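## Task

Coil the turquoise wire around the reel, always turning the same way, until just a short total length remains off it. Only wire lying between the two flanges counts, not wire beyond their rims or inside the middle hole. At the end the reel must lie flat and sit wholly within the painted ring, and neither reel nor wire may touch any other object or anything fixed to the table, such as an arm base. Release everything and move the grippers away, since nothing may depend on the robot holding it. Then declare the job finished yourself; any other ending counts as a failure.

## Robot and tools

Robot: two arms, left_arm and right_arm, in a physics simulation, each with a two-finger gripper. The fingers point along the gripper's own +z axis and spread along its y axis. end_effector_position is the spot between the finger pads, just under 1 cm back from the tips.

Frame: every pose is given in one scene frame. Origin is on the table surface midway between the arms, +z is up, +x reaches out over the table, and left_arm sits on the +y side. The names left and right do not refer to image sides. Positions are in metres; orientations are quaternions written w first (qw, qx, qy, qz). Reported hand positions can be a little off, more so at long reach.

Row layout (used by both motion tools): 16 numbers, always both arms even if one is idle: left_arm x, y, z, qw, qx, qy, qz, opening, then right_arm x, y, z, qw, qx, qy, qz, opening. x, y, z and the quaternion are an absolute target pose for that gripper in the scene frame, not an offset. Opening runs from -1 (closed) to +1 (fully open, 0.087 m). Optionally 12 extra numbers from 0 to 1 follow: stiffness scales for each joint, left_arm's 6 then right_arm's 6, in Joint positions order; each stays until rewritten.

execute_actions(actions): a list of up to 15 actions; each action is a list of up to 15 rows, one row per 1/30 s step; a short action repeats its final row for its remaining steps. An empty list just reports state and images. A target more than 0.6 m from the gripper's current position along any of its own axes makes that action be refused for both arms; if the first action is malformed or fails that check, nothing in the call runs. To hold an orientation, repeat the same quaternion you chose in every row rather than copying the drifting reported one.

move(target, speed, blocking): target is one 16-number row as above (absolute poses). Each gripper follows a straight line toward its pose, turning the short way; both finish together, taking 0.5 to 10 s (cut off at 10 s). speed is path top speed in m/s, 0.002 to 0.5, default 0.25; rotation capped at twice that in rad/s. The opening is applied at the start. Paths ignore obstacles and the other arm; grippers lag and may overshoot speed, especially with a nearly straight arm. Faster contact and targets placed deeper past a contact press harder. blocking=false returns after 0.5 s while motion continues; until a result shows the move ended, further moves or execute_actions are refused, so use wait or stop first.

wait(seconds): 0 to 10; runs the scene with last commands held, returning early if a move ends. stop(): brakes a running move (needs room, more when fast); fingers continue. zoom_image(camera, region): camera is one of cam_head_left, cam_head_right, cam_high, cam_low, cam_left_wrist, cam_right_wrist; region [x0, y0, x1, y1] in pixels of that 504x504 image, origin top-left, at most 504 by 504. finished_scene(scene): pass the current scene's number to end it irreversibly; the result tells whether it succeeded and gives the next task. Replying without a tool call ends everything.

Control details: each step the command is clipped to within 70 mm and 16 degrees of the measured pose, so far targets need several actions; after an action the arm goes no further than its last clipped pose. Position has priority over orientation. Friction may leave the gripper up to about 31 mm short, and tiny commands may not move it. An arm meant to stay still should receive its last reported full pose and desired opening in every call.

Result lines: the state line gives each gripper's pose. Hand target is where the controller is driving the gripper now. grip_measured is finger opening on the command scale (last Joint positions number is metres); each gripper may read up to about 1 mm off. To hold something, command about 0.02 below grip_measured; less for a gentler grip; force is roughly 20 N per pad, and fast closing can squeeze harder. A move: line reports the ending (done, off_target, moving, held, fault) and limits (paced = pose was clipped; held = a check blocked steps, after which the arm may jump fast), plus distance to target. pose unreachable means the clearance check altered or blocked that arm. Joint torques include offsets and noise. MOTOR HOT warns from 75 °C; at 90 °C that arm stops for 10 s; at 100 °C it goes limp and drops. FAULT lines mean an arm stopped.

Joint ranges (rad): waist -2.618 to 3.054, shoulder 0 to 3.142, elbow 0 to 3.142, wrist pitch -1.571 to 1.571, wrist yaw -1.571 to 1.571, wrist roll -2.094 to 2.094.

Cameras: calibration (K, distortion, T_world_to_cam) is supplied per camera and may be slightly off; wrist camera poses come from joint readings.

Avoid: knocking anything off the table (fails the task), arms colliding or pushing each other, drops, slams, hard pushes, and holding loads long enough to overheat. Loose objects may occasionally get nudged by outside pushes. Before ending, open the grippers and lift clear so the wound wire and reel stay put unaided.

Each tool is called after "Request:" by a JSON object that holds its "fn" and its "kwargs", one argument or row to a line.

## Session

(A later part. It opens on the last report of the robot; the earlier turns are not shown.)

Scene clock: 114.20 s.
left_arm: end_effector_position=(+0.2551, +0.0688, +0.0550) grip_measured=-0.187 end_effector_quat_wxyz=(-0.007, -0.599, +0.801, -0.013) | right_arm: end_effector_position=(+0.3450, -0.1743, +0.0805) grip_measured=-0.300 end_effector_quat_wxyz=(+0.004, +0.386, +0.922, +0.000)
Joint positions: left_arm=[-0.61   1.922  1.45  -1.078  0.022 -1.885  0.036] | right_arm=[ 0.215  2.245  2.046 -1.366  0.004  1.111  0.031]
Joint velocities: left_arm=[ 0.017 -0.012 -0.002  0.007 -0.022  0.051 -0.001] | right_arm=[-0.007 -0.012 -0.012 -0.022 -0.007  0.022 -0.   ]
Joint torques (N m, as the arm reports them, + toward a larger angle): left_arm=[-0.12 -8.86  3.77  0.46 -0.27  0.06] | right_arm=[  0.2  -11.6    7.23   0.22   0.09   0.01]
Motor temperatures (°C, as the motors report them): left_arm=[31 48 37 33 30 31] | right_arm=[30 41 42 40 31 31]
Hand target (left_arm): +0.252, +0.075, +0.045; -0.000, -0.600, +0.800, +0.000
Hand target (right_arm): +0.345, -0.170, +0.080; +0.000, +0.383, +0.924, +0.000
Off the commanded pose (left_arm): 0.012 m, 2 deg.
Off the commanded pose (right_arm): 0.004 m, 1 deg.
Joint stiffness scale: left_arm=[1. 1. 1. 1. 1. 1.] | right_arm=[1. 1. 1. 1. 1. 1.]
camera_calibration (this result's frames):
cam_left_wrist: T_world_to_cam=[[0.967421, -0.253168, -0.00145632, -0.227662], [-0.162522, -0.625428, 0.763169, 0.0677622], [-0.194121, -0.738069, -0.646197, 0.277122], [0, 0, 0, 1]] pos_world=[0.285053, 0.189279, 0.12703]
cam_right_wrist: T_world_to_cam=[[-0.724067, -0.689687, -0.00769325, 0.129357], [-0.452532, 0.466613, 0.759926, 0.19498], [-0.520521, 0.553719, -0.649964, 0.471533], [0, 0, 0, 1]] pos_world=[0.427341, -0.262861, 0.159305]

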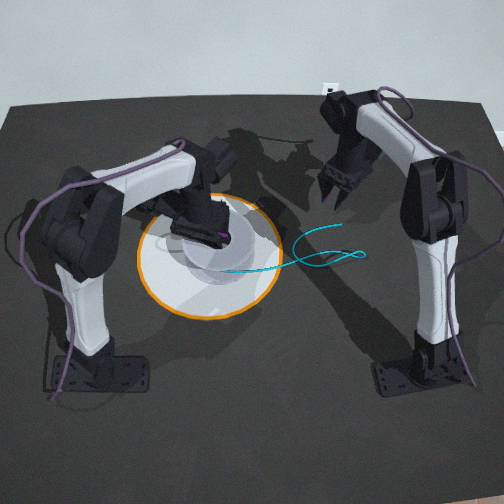

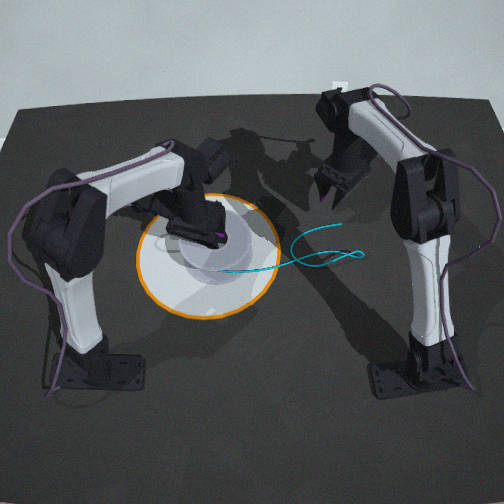

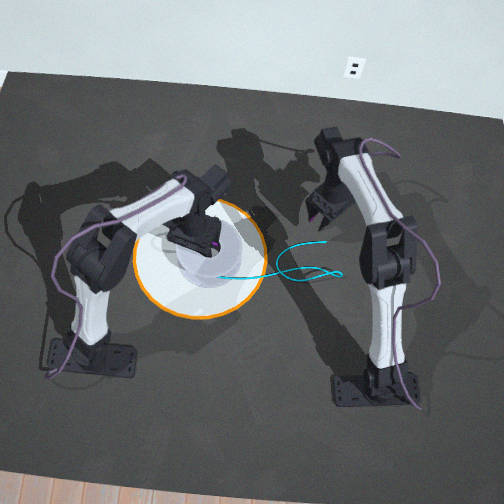

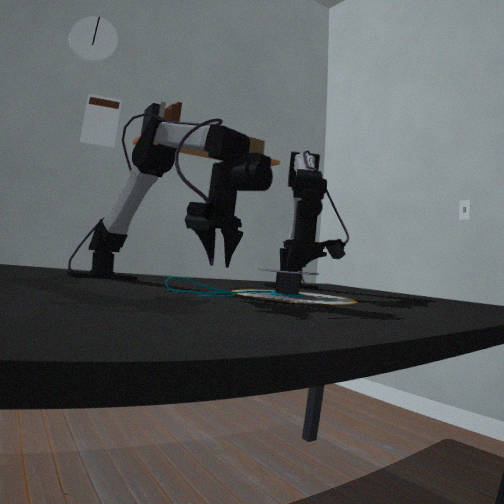

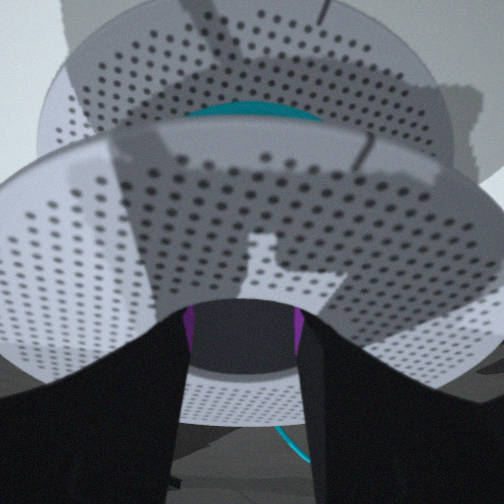

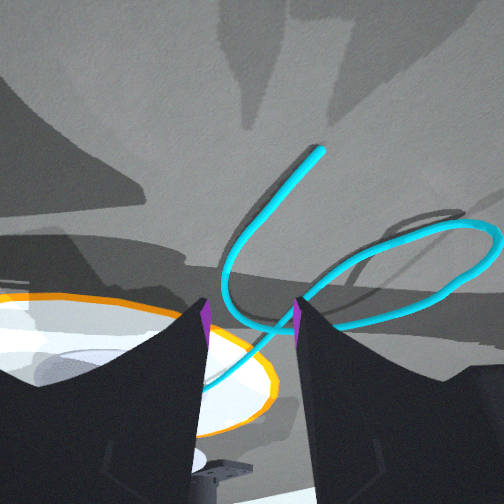

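Request:
{"fn": "execute_actions", "kwargs": {
  "actions": [
    [[0.252,0.075,0.045,0,0.6,-0.8,0,0.3,0.322,-0.188,0.05,0,0.643,0.766,0,-0.3]],
    [[0.252,0.075,0.045,0,0.6,-0.8,0,0.3,0.322,-0.188,0.02,0,0.643,0.766,0,-0.3]],
    [[0.252,0.075,0.045,0,0.6,-0.8,0,0.3,0.322,-0.188,-0.003,0,0.643,0.766,0,-0.3]],
    [[0.252,0.075,0.045,0,0.6,-0.8,0,0.3,0.322,-0.188,-0.003,0,0.643,0.766,0,-1]],
    [[0.252,0.075,0.045,0,0.6,-0.8,0,0.3,0.322,-0.188,-0.003,0,0.643,0.766,0,-1]],
    [[0.252,0.075,0.045,0,0.6,-0.8,0,0.3,0.32,-0.22,0.05,0,0.643,0.766,0,-1]],
    [[0.252,0.075,0.045,0,0.6,-0.8,0,0.3,0.31,-0.28,0.08,0,0.643,0.766,0,-1]],
    [[0.252,0.075,0.045,0,0.6,-0.8,0,0.3,0.30,-0.34,0.1,0,0.643,0.766,0,-1]],
    [[0.252,0.075,0.045,0,0.6,-0.8,0,0.3,0.29,-0.40,0.1,0,0.643,0.766,0,-1]],
    [[0.252,0.075,0.045,0,0.6,-0.8,0,0.3,0.29,-0.40,0.1,0,0.643,0.766,0,-1]]
  ]
}}

Scene clock: 128.63 s.
left_arm: end_effector_position=(+0.2551, +0.0688, +0.0550) grip_measured=-0.187 end_effector_quat_wxyz=(-0.007, -0.599, +0.801, -0.013) | right_arm: end_effector_position=(+0.2857, -0.4035, +0.0934) grip_measured=-0.935 end_effector_quat_wxyz=(-0.004, +0.650, +0.760, -0.006)
Joint positions: left_arm=[-0.61   1.922  1.45  -1.078  0.022 -1.885  0.036] | right_arm=[-0.402  1.888  1.562 -1.258  0.007  1.116  0.003]
Joint velocities: left_arm=[ 0.017 -0.007  0.012 -0.022 -0.066  0.081 -0.   ] | right_arm=[-0.017 -0.002  0.007 -0.066 -0.022 -0.022 -0.   ]
Joint torques (N m, as the arm reports them, + toward a larger angle): left_arm=[-0.11 -8.86  3.78  0.46 -0.27  0.06] | right_arm=[ 0.52 -9.85  7.67  0.13  0.04 -0.06]
Motor temperatures (°C, as the motors report them): left_arm=[31 48 37 33 30 31] | right_arm=[30 44 43 38 31 31]
Hand target (left_arm): +0.252, +0.075, +0.045; -0.000, -0.600, +0.800, +0.000
Hand target (right_arm): +0.290, -0.400, +0.100; +0.000, +0.643, +0.766, +0.000
Off the commanded pose (left_arm): 0.012 m, 2 deg.
Off the commanded pose (right_arm): 0.009 m, 1 deg.
Joint stiffness scale: left_arm=[1. 1. 1. 1. 1. 1.] | right_arm=[1. 1. 1. 1. 1. 1.]
camera_calibration (this result's frames):
cam_left_wrist: T_world_to_cam=[[0.967421, -0.253168, -0.00145632, -0.227662], [-0.162522, -0.625428, 0.763169, 0.0677622], [-0.194121, -0.738069, -0.646197, 0.277122], [0, 0, 0, 1]] pos_world=[0.285053, 0.189279, 0.12703]
cam_right_wrist: T_world_to_cam=[[-0.990259, -0.13884, 0.010496, 0.225036], [-0.0817662, 0.640889, 0.763266, 0.229381], [-0.112698, 0.754973, -0.645999, 0.540311], [0, 0, 0, 1]] pos_world=[0.302492, -0.523684, 0.1716]

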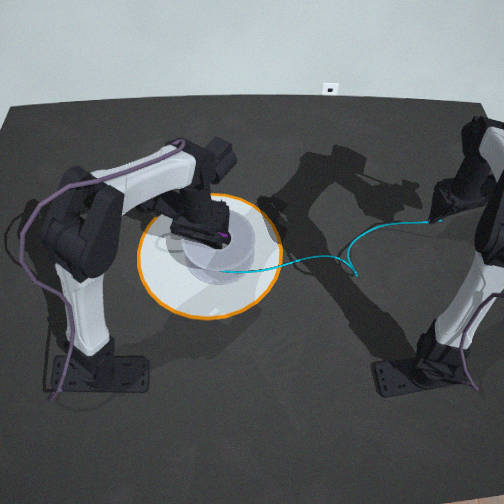

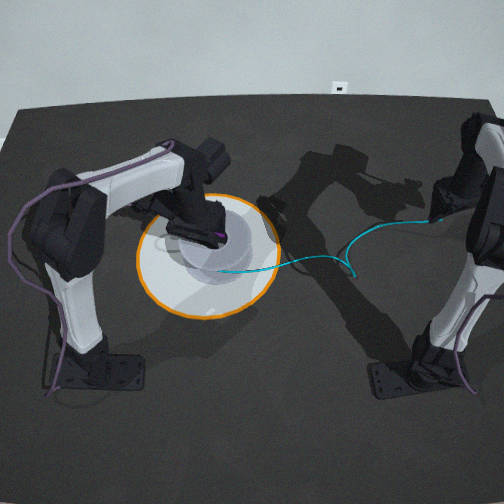

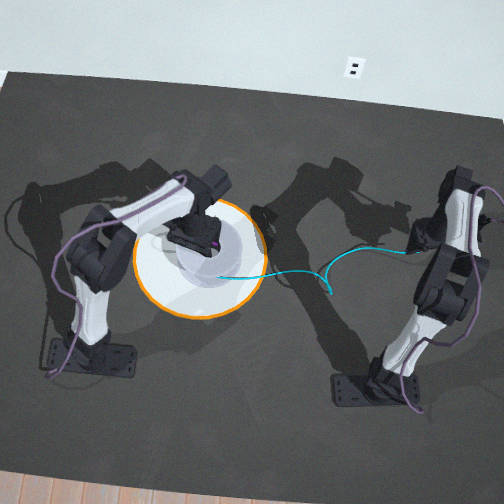

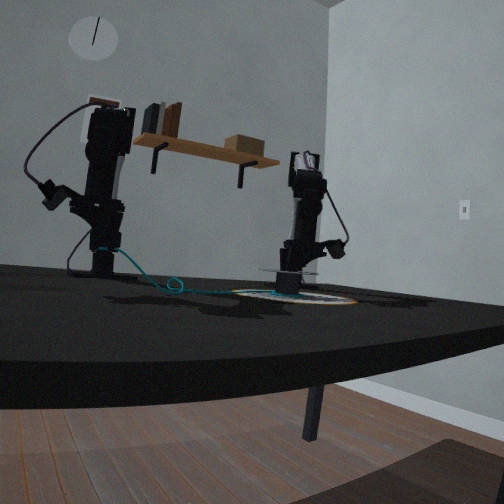

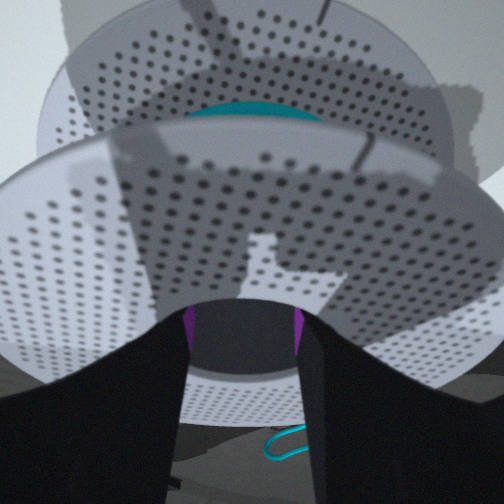

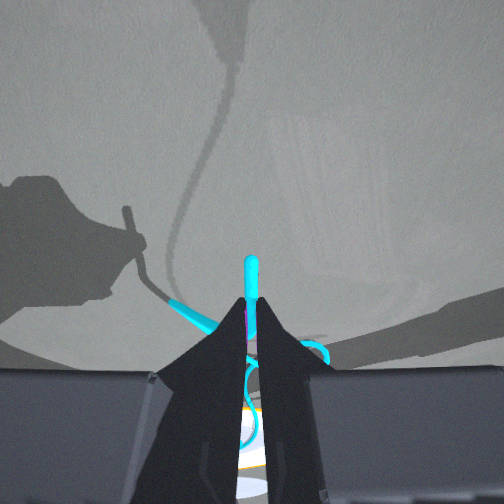

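Request:
{"fn": "execute_actions", "kwargs": {
  "actions": [
    [[0.252,0.075,0.045,0,0.362,-0.932,0,0.3,0.29,-0.40,0.08,0,0.643,0.766,0,-1]],
    [[0.252,0.075,0.045,0,0.098,-0.995,0,0.3,0.29,-0.40,0.07,0,0.643,0.766,0,-1]],
    [[0.252,0.075,0.045,0,-0.174,-0.985,0,0.3,0.29,-0.40,0.06,0,0.643,0.766,0,-1]],
    [[0.252,0.075,0.045,0,-0.433,-0.902,0,0.3,0.29,-0.40,0.05,0,0.643,0.766,0,-1]],
    [[0.252,0.075,0.045,0,-0.659,-0.752,0,0.3,0.29,-0.39,0.05,0,0.643,0.766,0,-1]],
    [[0.252,0.075,0.045,0,-0.838,-0.546,0,0.3,0.285,-0.38,0.05,0,0.643,0.766,0,-1]],
    [[0.252,0.075,0.045,0,-0.954,-0.301,0,0.3,0.285,-0.37,0.05,0,0.643,0.766,0,-1]],
    [[0.252,0.075,0.045,0,-0.954,-0.301,0,0.3,0.285,-0.37,0.05,0,0.643,0.766,0,-1]],
    [[0.252,0.075,0.045,0,-0.954,-0.301,0,-1,0.285,-0.37,0.05,0,0.643,0.766,0,-1]],
    [[0.252,0.075,0.09,0,-0.954,-0.301,0,-1,0.285,-0.37,0.05,0,0.643,0.766,0,-1]],
    [[0.252,0.075,0.09,0,-0.659,-0.752,0,-1,0.285,-0.37,0.05,0,0.643,0.766,0,-1]],
    [[0.252,0.075,0.09,0,-0.174,-0.985,0,-1,0.285,-0.37,0.05,0,0.643,0.766,0,-1]],
    [[0.252,0.075,0.09,0,0.362,-0.932,0,-1,0.285,-0.37,0.05,0,0.643,0.766,0,-1]],
    [[0.252,0.075,0.09,0,0.6,-0.8,0,-1,0.285,-0.37,0.05,0,0.643,0.766,0,-1]],
    [[0.252,0.075,0.08,0,0.6,-0.8,0,-1,0.285,-0.37,0.05,0,0.643,0.766,0,-1]],
    [[0.252,0.075,0.045,0,0.6,-0.8,0,-1,0.285,-0.37,0.05,0,0.643,0.766,0,-1]],
    [[0.252,0.075,0.045,0,0.6,-0.8,0,0.3,0.285,-0.37,0.05,0,0.643,0.766,0,-1]],
    [[0.252,0.075,0.045,0,0.6,-0.8,0,0.3,0.285,-0.37,0.05,0,0.643,0.766,0,-1]]
  ]
}}

Scene clock: 147.83 s.
left_arm: end_effector_position=(+0.2562, +0.0694, +0.0549) grip_measured=-0.198 end_effector_quat_wxyz=(-0.005, -0.600, +0.800, -0.014) | right_arm: end_effector_position=(+0.2895, -0.3741, +0.0501) grip_measured=-0.935 end_effector_quat_wxyz=(-0.001, +0.643, +0.766, -0.002)
Joint positions: left_arm=[-0.609  1.921  1.447 -1.073  0.018 -1.886  0.035] | right_arm=[-0.319  1.896  1.4   -1.079  0.003  1.18   0.003]
Joint velocities: left_arm=[-0.012  0.007 -0.012 -0.051 -0.037  0.051  0.   ] | right_arm=[-0.007 -0.007  0.002 -0.066  0.037 -0.037  0.   ]
Joint torques (N m, as the arm reports them, + toward a larger angle): left_arm=[-0.21 -8.75  3.93  0.42 -0.23  0.07] | right_arm=[  0.25 -11.43   3.53   0.4    0.11   0.1 ]
Motor temperatures (°C, as the motors report them): left_arm=[31 49 38 33 30 31] | right_arm=[30 46 43 37 31 31]
Hand target (left_arm): +0.252, +0.075, +0.045; +0.000, -0.600, +0.800, +0.000
Hand target (right_arm): +0.285, -0.370, +0.050; -0.000, +0.643, +0.766, -0.000
Off the commanded pose (left_arm): 0.012 m, 2 deg.
Off the commanded pose (right_arm): 0.006 m, 0 deg.
Joint stiffness scale: left_arm=[1. 1. 1. 1. 1. 1.] | right_arm=[1. 1. 1. 1. 1. 1.]
camera_calibration (this result's frames):
cam_left_wrist: T_world_to_cam=[[0.968014, -0.250873, 0.00339314, -0.2292], [-0.165053, -0.626569, 0.761688, 0.0692181], [-0.188961, -0.737885, -0.647935, 0.276428], [0, 0, 0, 1]] pos_world=[0.285528, 0.189842, 0.127163]
cam_right_wrist: T_world_to_cam=[[-0.98749, -0.157676, 0.00104493, 0.22599], [-0.10109, 0.638161, 0.763237, 0.248441], [-0.121011, 0.753584, -0.646118, 0.492493], [0, 0, 0, 1]] pos_world=[0.307875, -0.494047, 0.128353]

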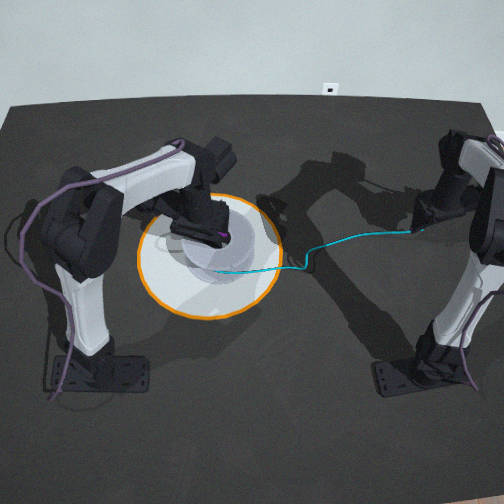

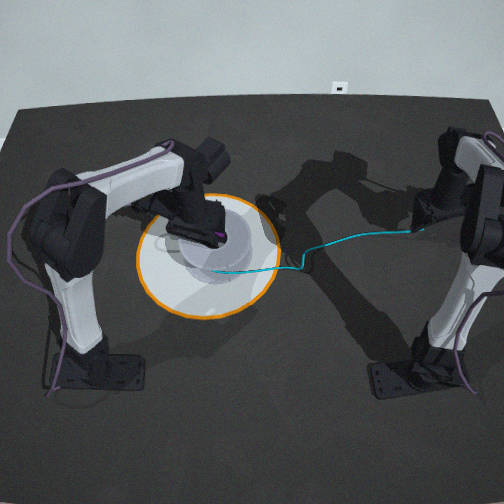

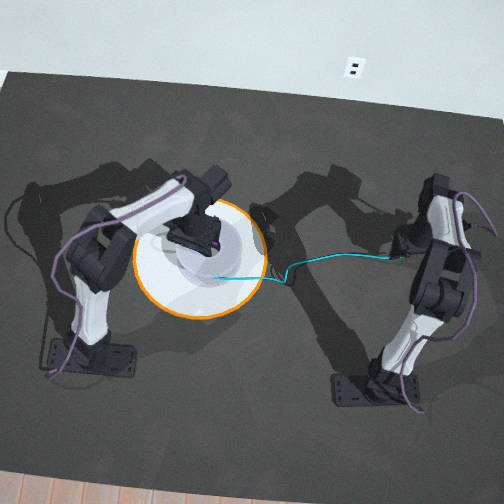

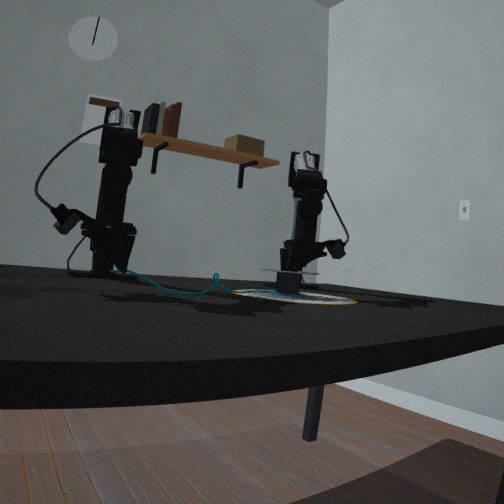

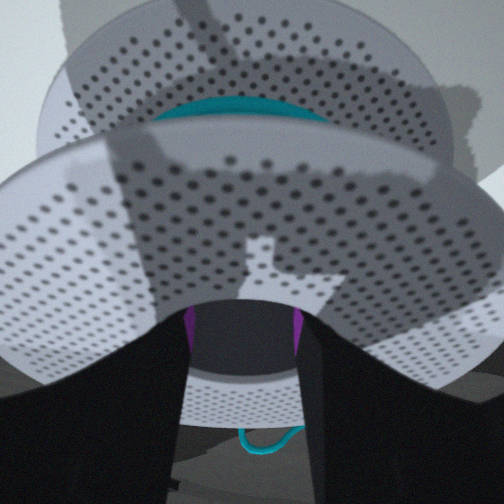

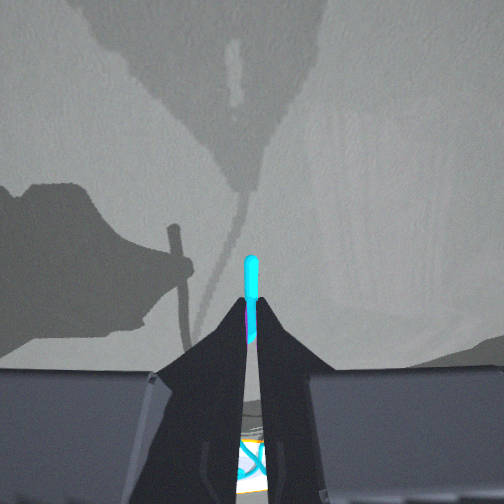

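Request:
{"fn": "execute_actions", "kwargs": {
  "actions": [
    [[0.252,0.075,0.045,0,0.362,-0.932,0,0.3,0.285,-0.37,0.04,0,0.643,0.766,0,-1]],
    [[0.252,0.075,0.045,0,0.098,-0.995,0,0.3,0.285,-0.37,0.04,0,0.643,0.766,0,-1]],
    [[0.252,0.075,0.045,0,-0.174,-0.985,0,0.3,0.282,-0.35,0.04,0,0.643,0.766,0,-1]],
    [[0.252,0.075,0.045,0,-0.433,-0.902,0,0.3,0.279,-0.33,0.04,0,0.643,0.766,0,-1]],
    [[0.252,0.075,0.045,0,-0.659,-0.752,0,0.3,0.276,-0.31,0.04,0,0.643,0.766,0,-1]],
    [[0.252,0.075,0.045,0,-0.838,-0.546,0,0.3,0.273,-0.29,0.04,0,0.643,0.766,0,-1]],
    [[0.252,0.075,0.045,0,-0.954,-0.301,0,0.3,0.27,-0.27,0.04,0,0.643,0.766,0,-1]],
    [[0.252,0.075,0.045,0,-0.954,-0.301,0,0.3,0.27,-0.26,0.04,0,0.643,0.766,0,-1]],
    [[0.252,0.075,0.045,0,-0.954,-0.301,0,-1,0.27,-0.26,0.04,0,0.643,0.766,0,-1]],
    [[0.252,0.075,0.09,0,-0.954,-0.301,0,-1,0.27,-0.26,0.04,0,0.643,0.766,0,-1]],
    [[0.252,0.075,0.09,0,-0.659,-0.752,0,-1,0.27,-0.26,0.04,0,0.643,0.766,0,-1]],
    [[0.252,0.075,0.09,0,-0.174,-0.985,0,-1,0.27,-0.26,0.04,0,0.643,0.766,0,-1]],
    [[0.252,0.075,0.09,0,0.362,-0.932,0,-1,0.27,-0.26,0.04,0,0.643,0.766,0,-1]],
    [[0.252,0.075,0.09,0,0.6,-0.8,0,-1,0.27,-0.26,0.04,0,0.643,0.766,0,-1]],
    [[0.252,0.075,0.08,0,0.6,-0.8,0,-1,0.27,-0.26,0.04,0,0.643,0.766,0,-1]],
    [[0.252,0.075,0.045,0,0.6,-0.8,0,-1,0.27,-0.26,0.04,0,0.643,0.766,0,-1]],
    [[0.252,0.075,0.045,0,0.6,-0.8,0,0.3,0.27,-0.26,0.04,0,0.643,0.766,0,-1]],
    [[0.252,0.075,0.045,0,0.6,-0.8,0,0.3,0.27,-0.26,0.04,0,0.643,0.766,0,-1]]
  ]
}}

Scene clock: 172.40 s.
left_arm: end_effector_position=(+0.2562, +0.0693, +0.0553) grip_measured=-0.184 end_effector_quat_wxyz=(-0.005, -0.600, +0.800, -0.013) | right_arm: end_effector_position=(+0.2750, -0.2622, +0.0391) grip_measured=-0.935 end_effector_quat_wxyz=(-0.003, +0.643, +0.766, -0.003)
Joint positions: left_arm=[-0.609  1.922  1.451 -1.077  0.018 -1.886  0.036] | right_arm=[ 0.011  1.836  1.275 -1.017  0.     1.511  0.003]
Joint velocities: left_arm=[ 0.017 -0.012 -0.007 -0.051  0.022 -0.022 -0.001] | right_arm=[-0.007  0.007 -0.002  0.022 -0.066 -0.037  0.   ]
Joint torques (N m, as the arm reports them, + toward a larger angle): left_arm=[-0.18 -8.85  3.68  0.45 -0.23  0.07] | right_arm=[  0.33 -10.67   3.68   0.34   0.15   0.08]
Motor temperatures (°C, as the motors report them): left_arm=[31 50 38 33 30 31] | right_arm=[30 49 41 37 31 31]
Hand target (left_arm): +0.252, +0.075, +0.045; -0.000, -0.600, +0.800, +0.000
Hand target (right_arm): +0.270, -0.260, +0.040; -0.000, +0.643, +0.766, -0.000
Off the commanded pose (left_arm): 0.012 m, 2 deg.
Off the commanded pose (right_arm): 0.006 m, 0 deg.
Joint stiffness scale: left_arm=[1. 1. 1. 1. 1. 1.] | right_arm=[1. 1. 1. 1. 1. 1.]
camera_calibration (this result's frames):
cam_left_wrist: T_world_to_cam=[[0.967922, -0.251245, 0.00159857, -0.229024], [-0.164093, -0.627325, 0.761273, 0.0686603], [-0.190263, -0.737115, -0.64843, 0.276879], [0, 0, 0, 1]] pos_world=[0.285624, 0.189623, 0.127634]
cam_right_wrist: T_world_to_cam=[[-0.987666, -0.156536, 0.00363293, 0.229547], [-0.0982174, 0.637441, 0.764214, 0.182981], [-0.121943, 0.754431, -0.644953, 0.399774], [0, 0, 0, 1]] pos_world=[0.293437, -0.382309, 0.117164]

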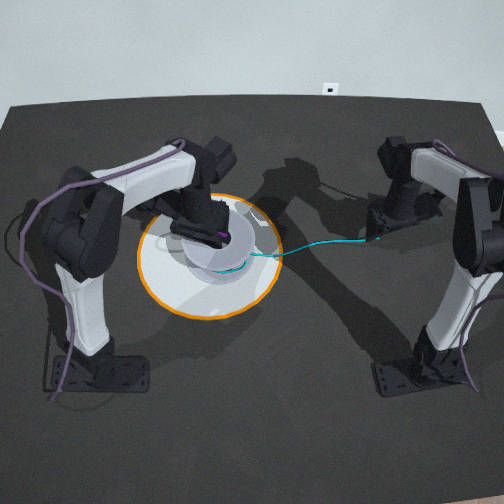

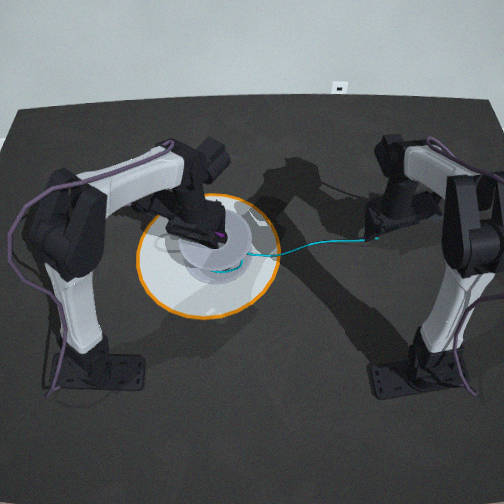

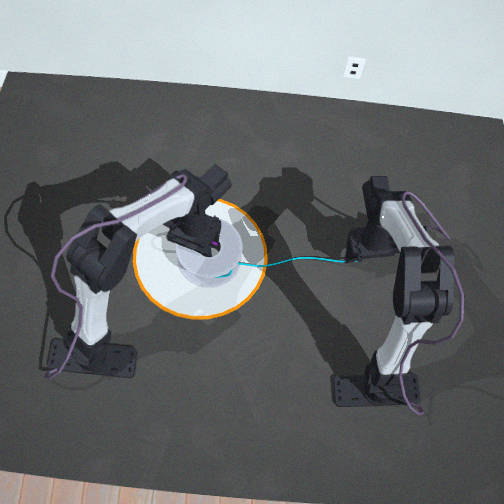

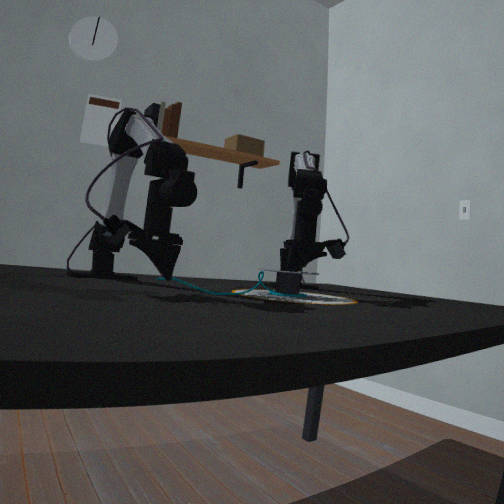

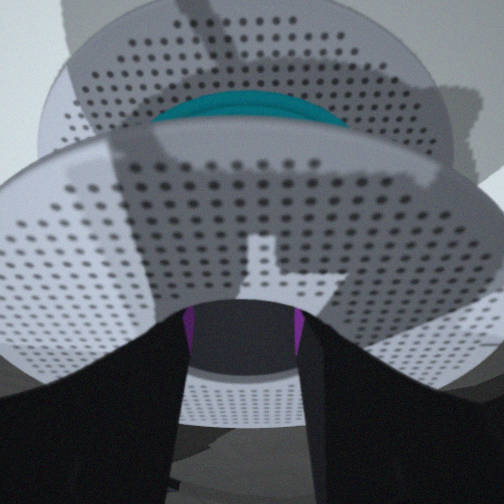

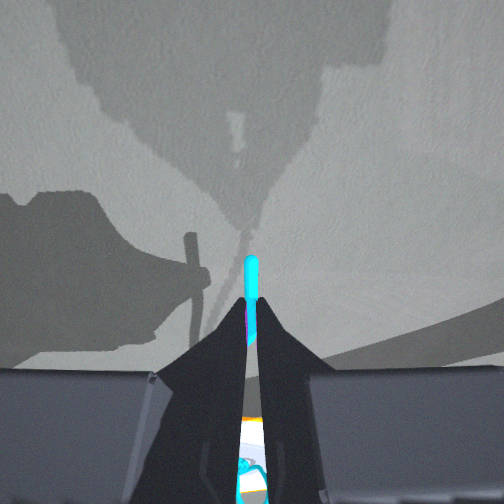

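Request:
{"fn": "execute_actions", "kwargs": {
  "actions": [
    [[0.252,0.075,0.045,0,0.6,-0.8,0,0.3,0.27,-0.29,0.03,0,0.643,0.766,0,-1]],
    [[0.252,0.075,0.045,0,0.6,-0.8,0,0.3,0.27,-0.315,0.03,0,0.643,0.766,0,-1]],
    [[0.252,0.075,0.045,0,0.6,-0.8,0,0.3,0.27,-0.315,0.03,0,0.643,0.766,0,-1]]
  ]
}}

Request:
{"fn": "zoom_image", "kwargs": {
  "camera": "cam_low",
  "region": [120,230,380,320]
}}

Scene clock: 179.30 s.
left_arm: end_effector_position=(+0.2562, +0.0693, +0.0553) grip_measured=-0.184 end_effector_quat_wxyz=(-0.005, -0.600, +0.800, -0.013) | right_arm: end_effector_position=(+0.2725, -0.3130, +0.0301) grip_measured=-0.935 end_effector_quat_wxyz=(-0.005, +0.645, +0.764, +0.000)
Joint positions: left_arm=[-0.609  1.922  1.451 -1.077  0.018 -1.886  0.036] | right_arm=[-0.149  1.831  1.229 -0.976 -0.006  1.355  0.003]
Joint velocities: left_arm=[ 0.007 -0.002 -0.012 -0.007  0.022  0.007 -0.   ] | right_arm=[-0.017 -0.002 -0.002  0.051  0.11   0.007 -0.001]
Joint torques (N m, as the arm reports them, + toward a larger angle): left_arm=[-0.18 -8.87  3.68  0.46 -0.23  0.07] | right_arm=[ -0.5  -10.06   4.25   0.34   0.19  -0.11]
Motor temperatures (°C, as the motors report them): left_arm=[31 50 38 33 30 31] | right_arm=[30 50 41 37 31 31]
Hand target (left_arm): +0.252, +0.075, +0.045; -0.000, -0.600, +0.800, +0.000
Hand target (right_arm): +0.270, -0.315, +0.030; -0.000, +0.643, +0.766, -0.000
Off the commanded pose (left_arm): 0.012 m, 2 deg.
Off the commanded pose (right_arm): 0.003 m, 1 deg.
Joint stiffness scale: left_arm=[1. 1. 1. 1. 1. 1.] | right_arm=[1. 1. 1. 1. 1. 1.]
camera_calibration (this result's frames):
cam_left_wrist: T_world_to_cam=[[0.967922, -0.251245, 0.00159857, -0.229024], [-0.164093, -0.627325, 0.761273, 0.0686603], [-0.190263, -0.737115, -0.64843, 0.276879], [0, 0, 0, 1]] pos_world=[0.285624, 0.189623, 0.127634]
cam_right_wrist: T_world_to_cam=[[-0.988265, -0.152738, 0.00161902, 0.220548], [-0.0964967, 0.632512, 0.768516, 0.219817], [-0.118406, 0.759342, -0.639828, 0.432378], [0, 0, 0, 1]] pos_world=[0.290367, -0.433674, 0.107357]

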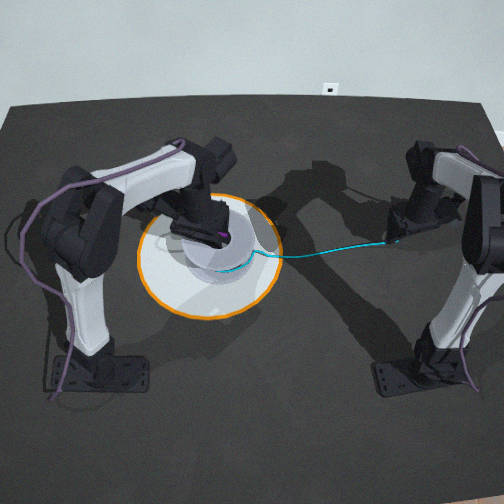

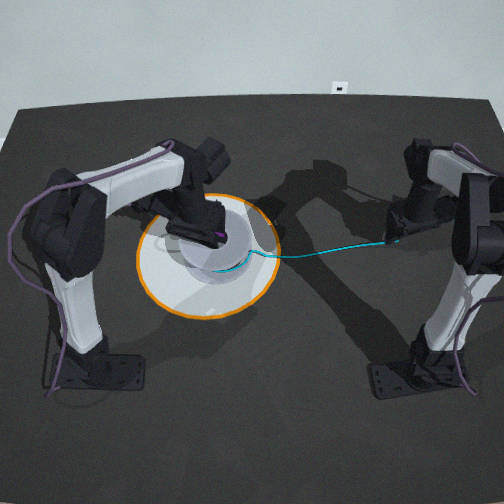

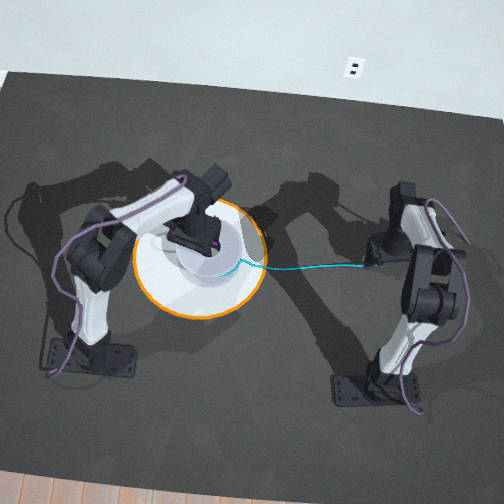

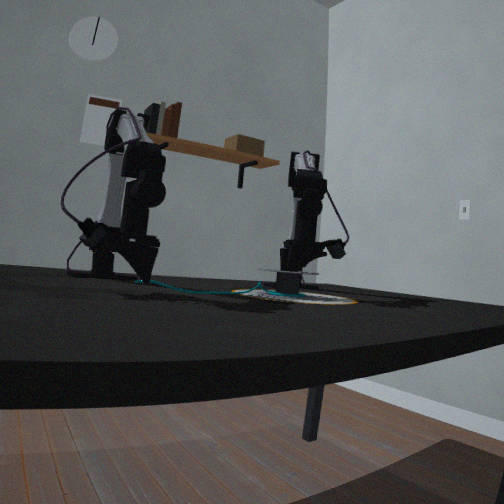

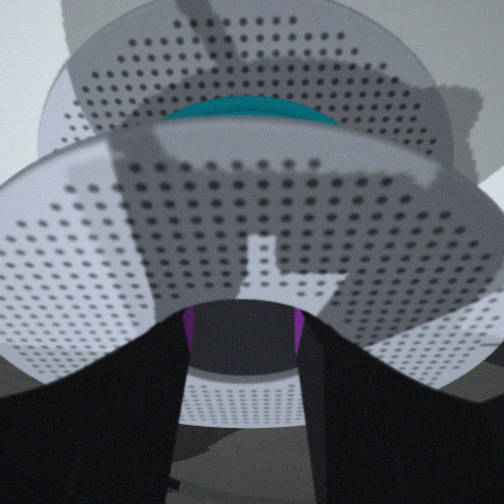

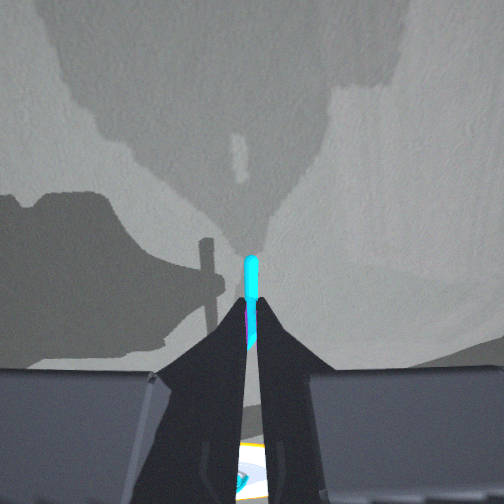

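Region (120, 230, 380, 320) of cam_low's 504x504 image, scaled by 1.938, with more detail than that image has; it fills the top 174 rows of this view, and the rest is white.

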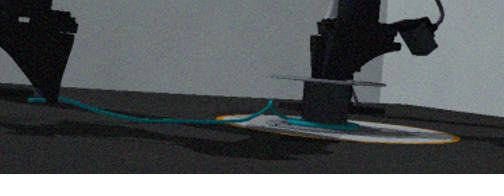

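Request:
{"fn": "execute_actions", "kwargs": {
  "actions": [
    [[0.252,0.075,0.045,0,0.362,-0.932,0,0.3,0.27,-0.315,0.03,0,0.643,0.766,0,-1]],
    [[0.252,0.075,0.045,0,0.098,-0.995,0,0.3,0.267,-0.297,0.03,0,0.643,0.766,0,-1]],
    [[0.252,0.075,0.045,0,-0.174,-0.985,0,0.3,0.264,-0.279,0.03,0,0.643,0.766,0,-1]],
    [[0.252,0.075,0.045,0,-0.433,-0.902,0,0.3,0.261,-0.261,0.03,0,0.643,0.766,0,-1]],
    [[0.252,0.075,0.045,0,-0.659,-0.752,0,0.3,0.258,-0.243,0.03,0,0.643,0.766,0,-1]],
    [[0.252,0.075,0.045,0,-0.838,-0.546,0,0.3,0.255,-0.225,0.03,0,0.643,0.766,0,-1]],
    [[0.252,0.075,0.045,0,-0.954,-0.301,0,0.3,0.252,-0.207,0.03,0,0.643,0.766,0,-1]],
    [[0.252,0.075,0.045,0,-0.954,-0.301,0,0.3,0.25,-0.20,0.03,0,0.643,0.766,0,-1]],
    [[0.252,0.075,0.045,0,-0.954,-0.301,0,-1,0.25,-0.20,0.03,0,0.643,0.766,0,-1]],
    [[0.252,0.075,0.09,0,-0.954,-0.301,0,-1,0.25,-0.20,0.03,0,0.643,0.766,0,-1]],
    [[0.252,0.075,0.09,0,-0.659,-0.752,0,-1,0.25,-0.20,0.03,0,0.643,0.766,0,-1]],
    [[0.252,0.075,0.09,0,-0.174,-0.985,0,-1,0.25,-0.20,0.03,0,0.643,0.766,0,-1]],
    [[0.252,0.075,0.09,0,0.362,-0.932,0,-1,0.25,-0.20,0.03,0,0.643,0.766,0,-1]],
    [[0.252,0.075,0.09,0,0.6,-0.8,0,-1,0.25,-0.20,0.03,0,0.643,0.766,0,-1]],
    [[0.252,0.075,0.08,0,0.6,-0.8,0,-1,0.25,-0.20,0.03,0,0.643,0.766,0,-1]],
    [[0.252,0.075,0.045,0,0.6,-0.8,0,-1,0.25,-0.20,0.03,0,0.643,0.766,0,-1]],
    [[0.252,0.075,0.045,0,0.6,-0.8,0,0.3,0.25,-0.20,0.03,0,0.643,0.766,0,-1]],
    [[0.252,0.075,0.045,0,0.6,-0.8,0,0.3,0.25,-0.20,0.03,0,0.643,0.766,0,-1]]
  ]
}}

Scene clock: 202.23 s.
left_arm: end_effector_position=(+0.2559, +0.0694, +0.0547) grip_measured=-0.201 end_effector_quat_wxyz=(-0.006, -0.600, +0.800, -0.012) | right_arm: end_effector_position=(+0.2533, -0.2018, +0.0290) grip_measured=-0.935 end_effector_quat_wxyz=(-0.003, +0.643, +0.765, -0.003)
Joint positions: left_arm=[-0.609  1.924  1.451 -1.079  0.019 -1.886  0.035] | right_arm=[ 0.207  1.819  1.21  -0.971 -0.001  1.708  0.003]
Joint velocities: left_arm=[ 0.002 -0.007 -0.002  0.037  0.037 -0.037 -0.   ] | right_arm=[ 0.012 -0.012  0.002  0.037 -0.037  0.022 -0.   ]
Joint torques (N m, as the arm reports them, + toward a larger angle): left_arm=[-0.18 -9.02  3.66  0.46 -0.24  0.07] | right_arm=[ 0.39 -9.91  4.2   0.32  0.11  0.08]
Motor temperatures (°C, as the motors report them): left_arm=[31 50 38 33 30 31] | right_arm=[30 50 41 36 31 31]
Hand target (left_arm): +0.252, +0.075, +0.045; -0.000, -0.600, +0.800, +0.000
Hand target (right_arm): +0.250, -0.200, +0.030; -0.000, +0.643, +0.766, -0.000
Off the commanded pose (left_arm): 0.012 m, 2 deg.
Off the commanded pose (right_arm): 0.004 m, 1 deg.
Joint stiffness scale: left_arm=[1. 1. 1. 1. 1. 1.] | right_arm=[1. 1. 1. 1. 1. 1.]
camera_calibration (this result's frames):
cam_left_wrist: T_world_to_cam=[[0.967921, -0.251253, -0.00104305, -0.228592], [-0.162256, -0.628231, 0.760919, 0.0687347], [-0.191838, -0.736341, -0.648846, 0.2769], [0, 0, 0, 1]] pos_world=[0.285532, 0.189639, 0.127125]
cam_right_wrist: T_world_to_cam=[[-0.987782, -0.155775, 0.00451152, 0.217722], [-0.0970855, 0.637756, 0.764095, 0.149841], [-0.121904, 0.754322, -0.645088, 0.345039], [0, 0, 0, 1]] pos_world=[0.271671, -0.321917, 0.107105]

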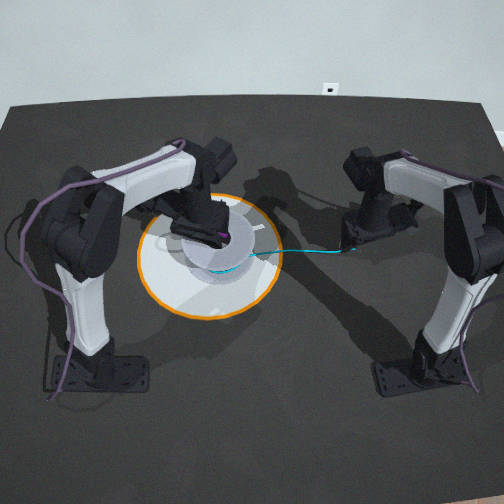

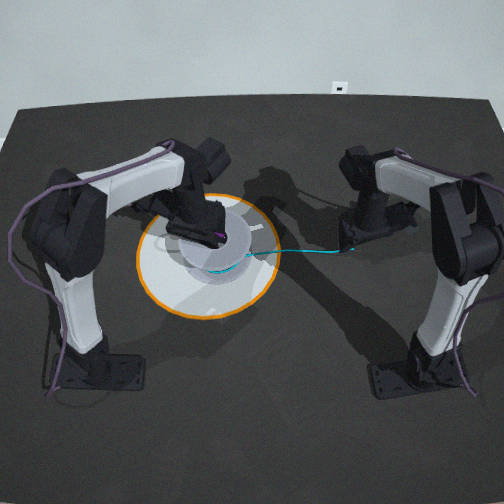

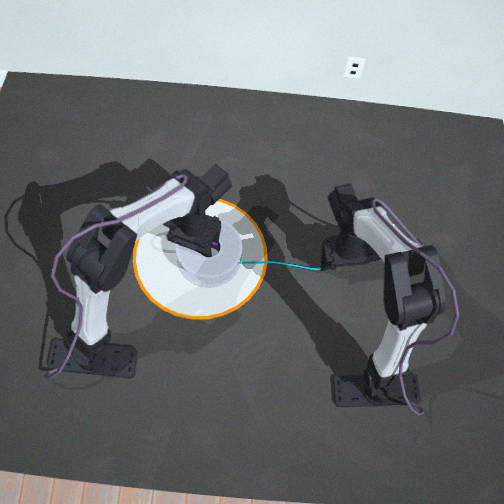

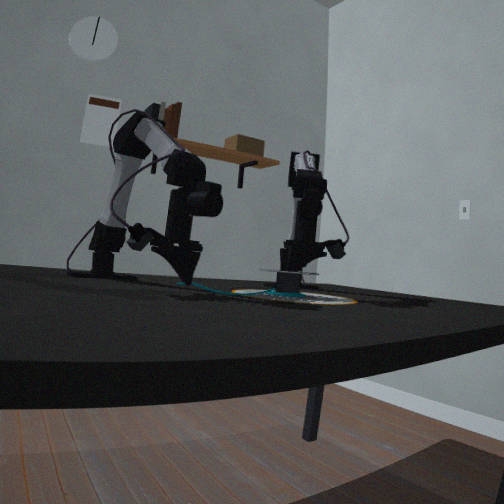

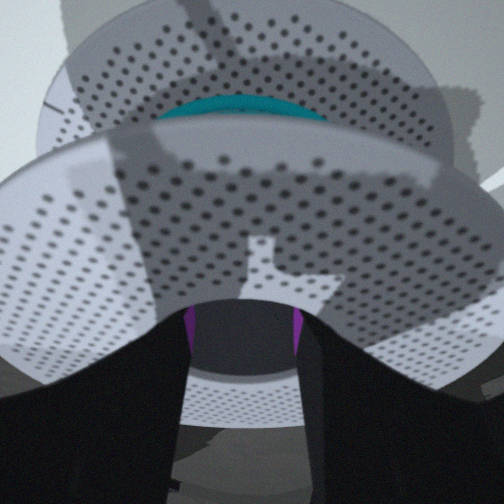

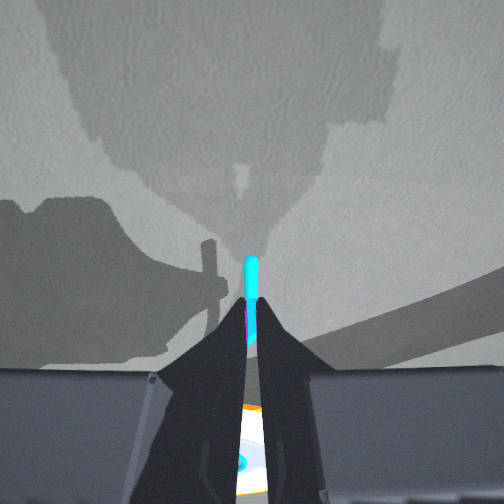

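Request:
{"fn": "execute_actions", "kwargs": {
  "actions": [
    [[0.252,0.075,0.045,0,0.362,-0.932,0,0.3,0.248,-0.19,0.03,-0.08,0.59,0.8,0.045,-1]],
    [[0.252,0.075,0.045,0,0.098,-0.995,0,0.3,0.245,-0.172,0.03,-0.15,0.54,0.82,0.09,-1]],
    [[0.252,0.075,0.045,0,-0.174,-0.985,0,0.3,0.242,-0.154,0.03,-0.224,0.483,0.837,0.129,-1]],
    [[0.252,0.075,0.045,0,-0.433,-0.902,0,0.3,0.239,-0.136,0.03,-0.224,0.483,0.837,0.129,-1]],
    [[0.252,0.075,0.045,0,-0.659,-0.752,0,0.3,0.236,-0.118,0.03,-0.224,0.483,0.837,0.129,-1]],
    [[0.252,0.075,0.045,0,-0.659,-0.752,0,0.3,0.236,-0.118,0.03,-0.224,0.483,0.837,0.129,-1]]
  ]
}}

Scene clock: 216.47 s.
left_arm: end_effector_position=(+0.2557, +0.0730, +0.0538) grip_measured=-0.198 end_effector_quat_wxyz=(+0.006, +0.650, +0.760, -0.000) | right_arm: end_effector_position=(+0.2288, -0.1225, +0.0305) grip_measured=-0.935 end_effector_quat_wxyz=(-0.227, +0.483, +0.837, +0.122)
Joint positions: left_arm=[-0.783  2.105  1.718 -1.171 -0.     0.643  0.035] | right_arm=[ 0.22   2.035  1.324 -0.991 -0.506  1.335  0.003]
Joint velocities: left_arm=[-0.007 -0.012  0.012 -0.007  0.022  0.066 -0.   ] | right_arm=[ 0.007 -0.002 -0.007  0.022 -0.037 -0.095 -0.   ]
Joint torques (N m, as the arm reports them, + toward a larger angle): left_arm=[ -0.35 -10.85   3.47   0.65   0.08   0.25] | right_arm=[ 0.1  -8.94  6.55  0.14 -0.18  0.03]
Motor temperatures (°C, as the motors report them): left_arm=[31 51 38 33 30 31] | right_arm=[30 49 41 36 31 31]
Hand target (left_arm): +0.252, +0.075, +0.045; -0.001, +0.659, +0.752, -0.000
Hand target (right_arm): +0.236, -0.118, +0.030; -0.224, +0.483, +0.837, +0.129
Off the commanded pose (left_arm): 0.010 m, 1 deg.
Off the commanded pose (right_arm): 0.009 m, 1 deg.
Joint stiffness scale: left_arm=[1. 1. 1. 1. 1. 1.] | right_arm=[1. 1. 1. 1. 1. 1.]
camera_calibration (this result's frames):
cam_left_wrist: T_world_to_cam=[[-0.982662, -0.184284, -0.0203831, 0.267382], [-0.139066, 0.659869, 0.7384, -0.0270982], [-0.122625, 0.728432, -0.674055, 0.155681], [0, 0, 0, 1]] pos_world=[0.278068, -0.046247, 0.130397]
cam_right_wrist: T_world_to_cam=[[-0.871587, -0.489866, 0.0191404, 0.137927], [-0.0712701, 0.165241, 0.983675, 0.0252497], [-0.485032, 0.855994, -0.178935, 0.364467], [0, 0, 0, 1]] pos_world=[0.298793, -0.248588, 0.0377384]

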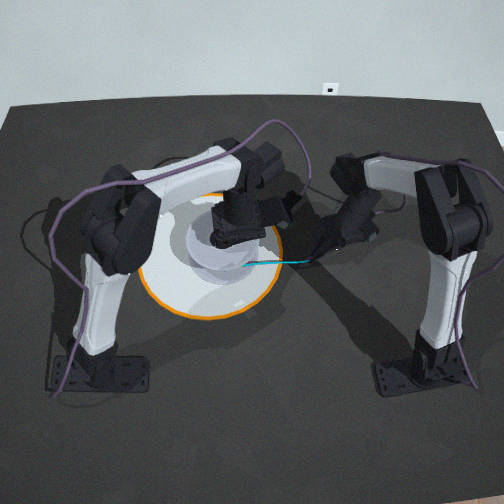

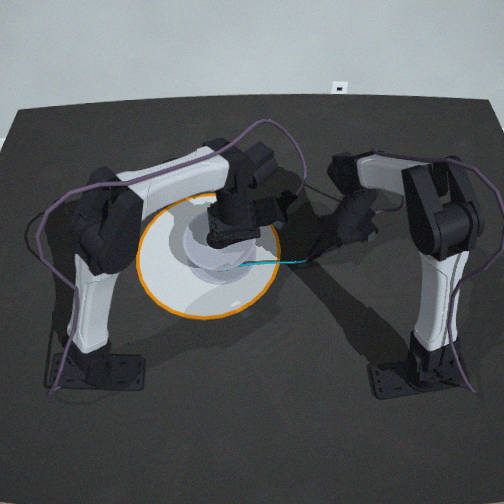

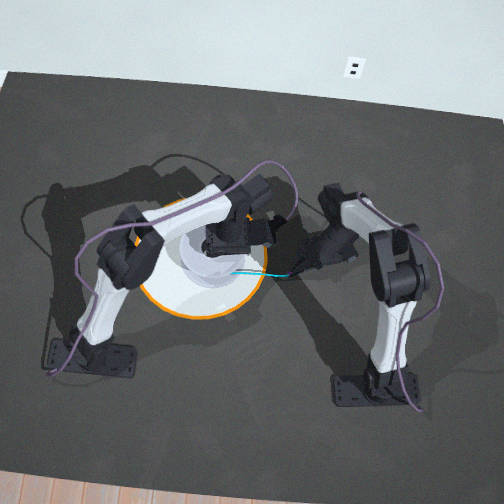

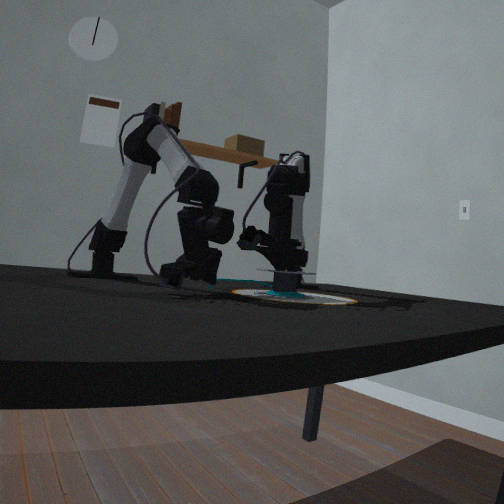

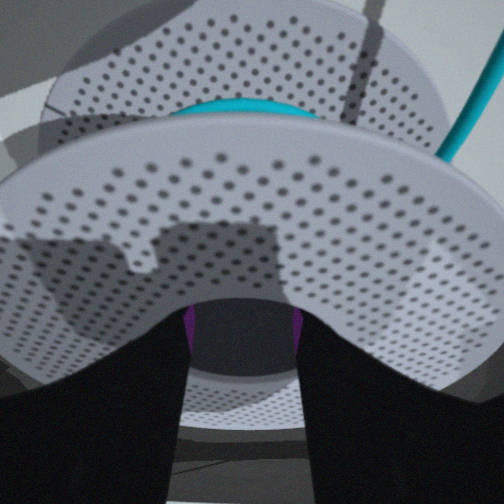

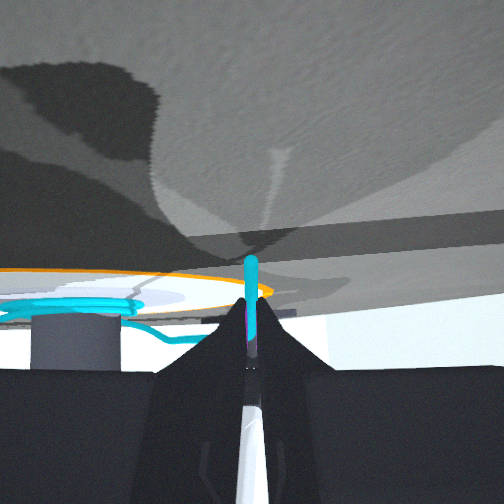

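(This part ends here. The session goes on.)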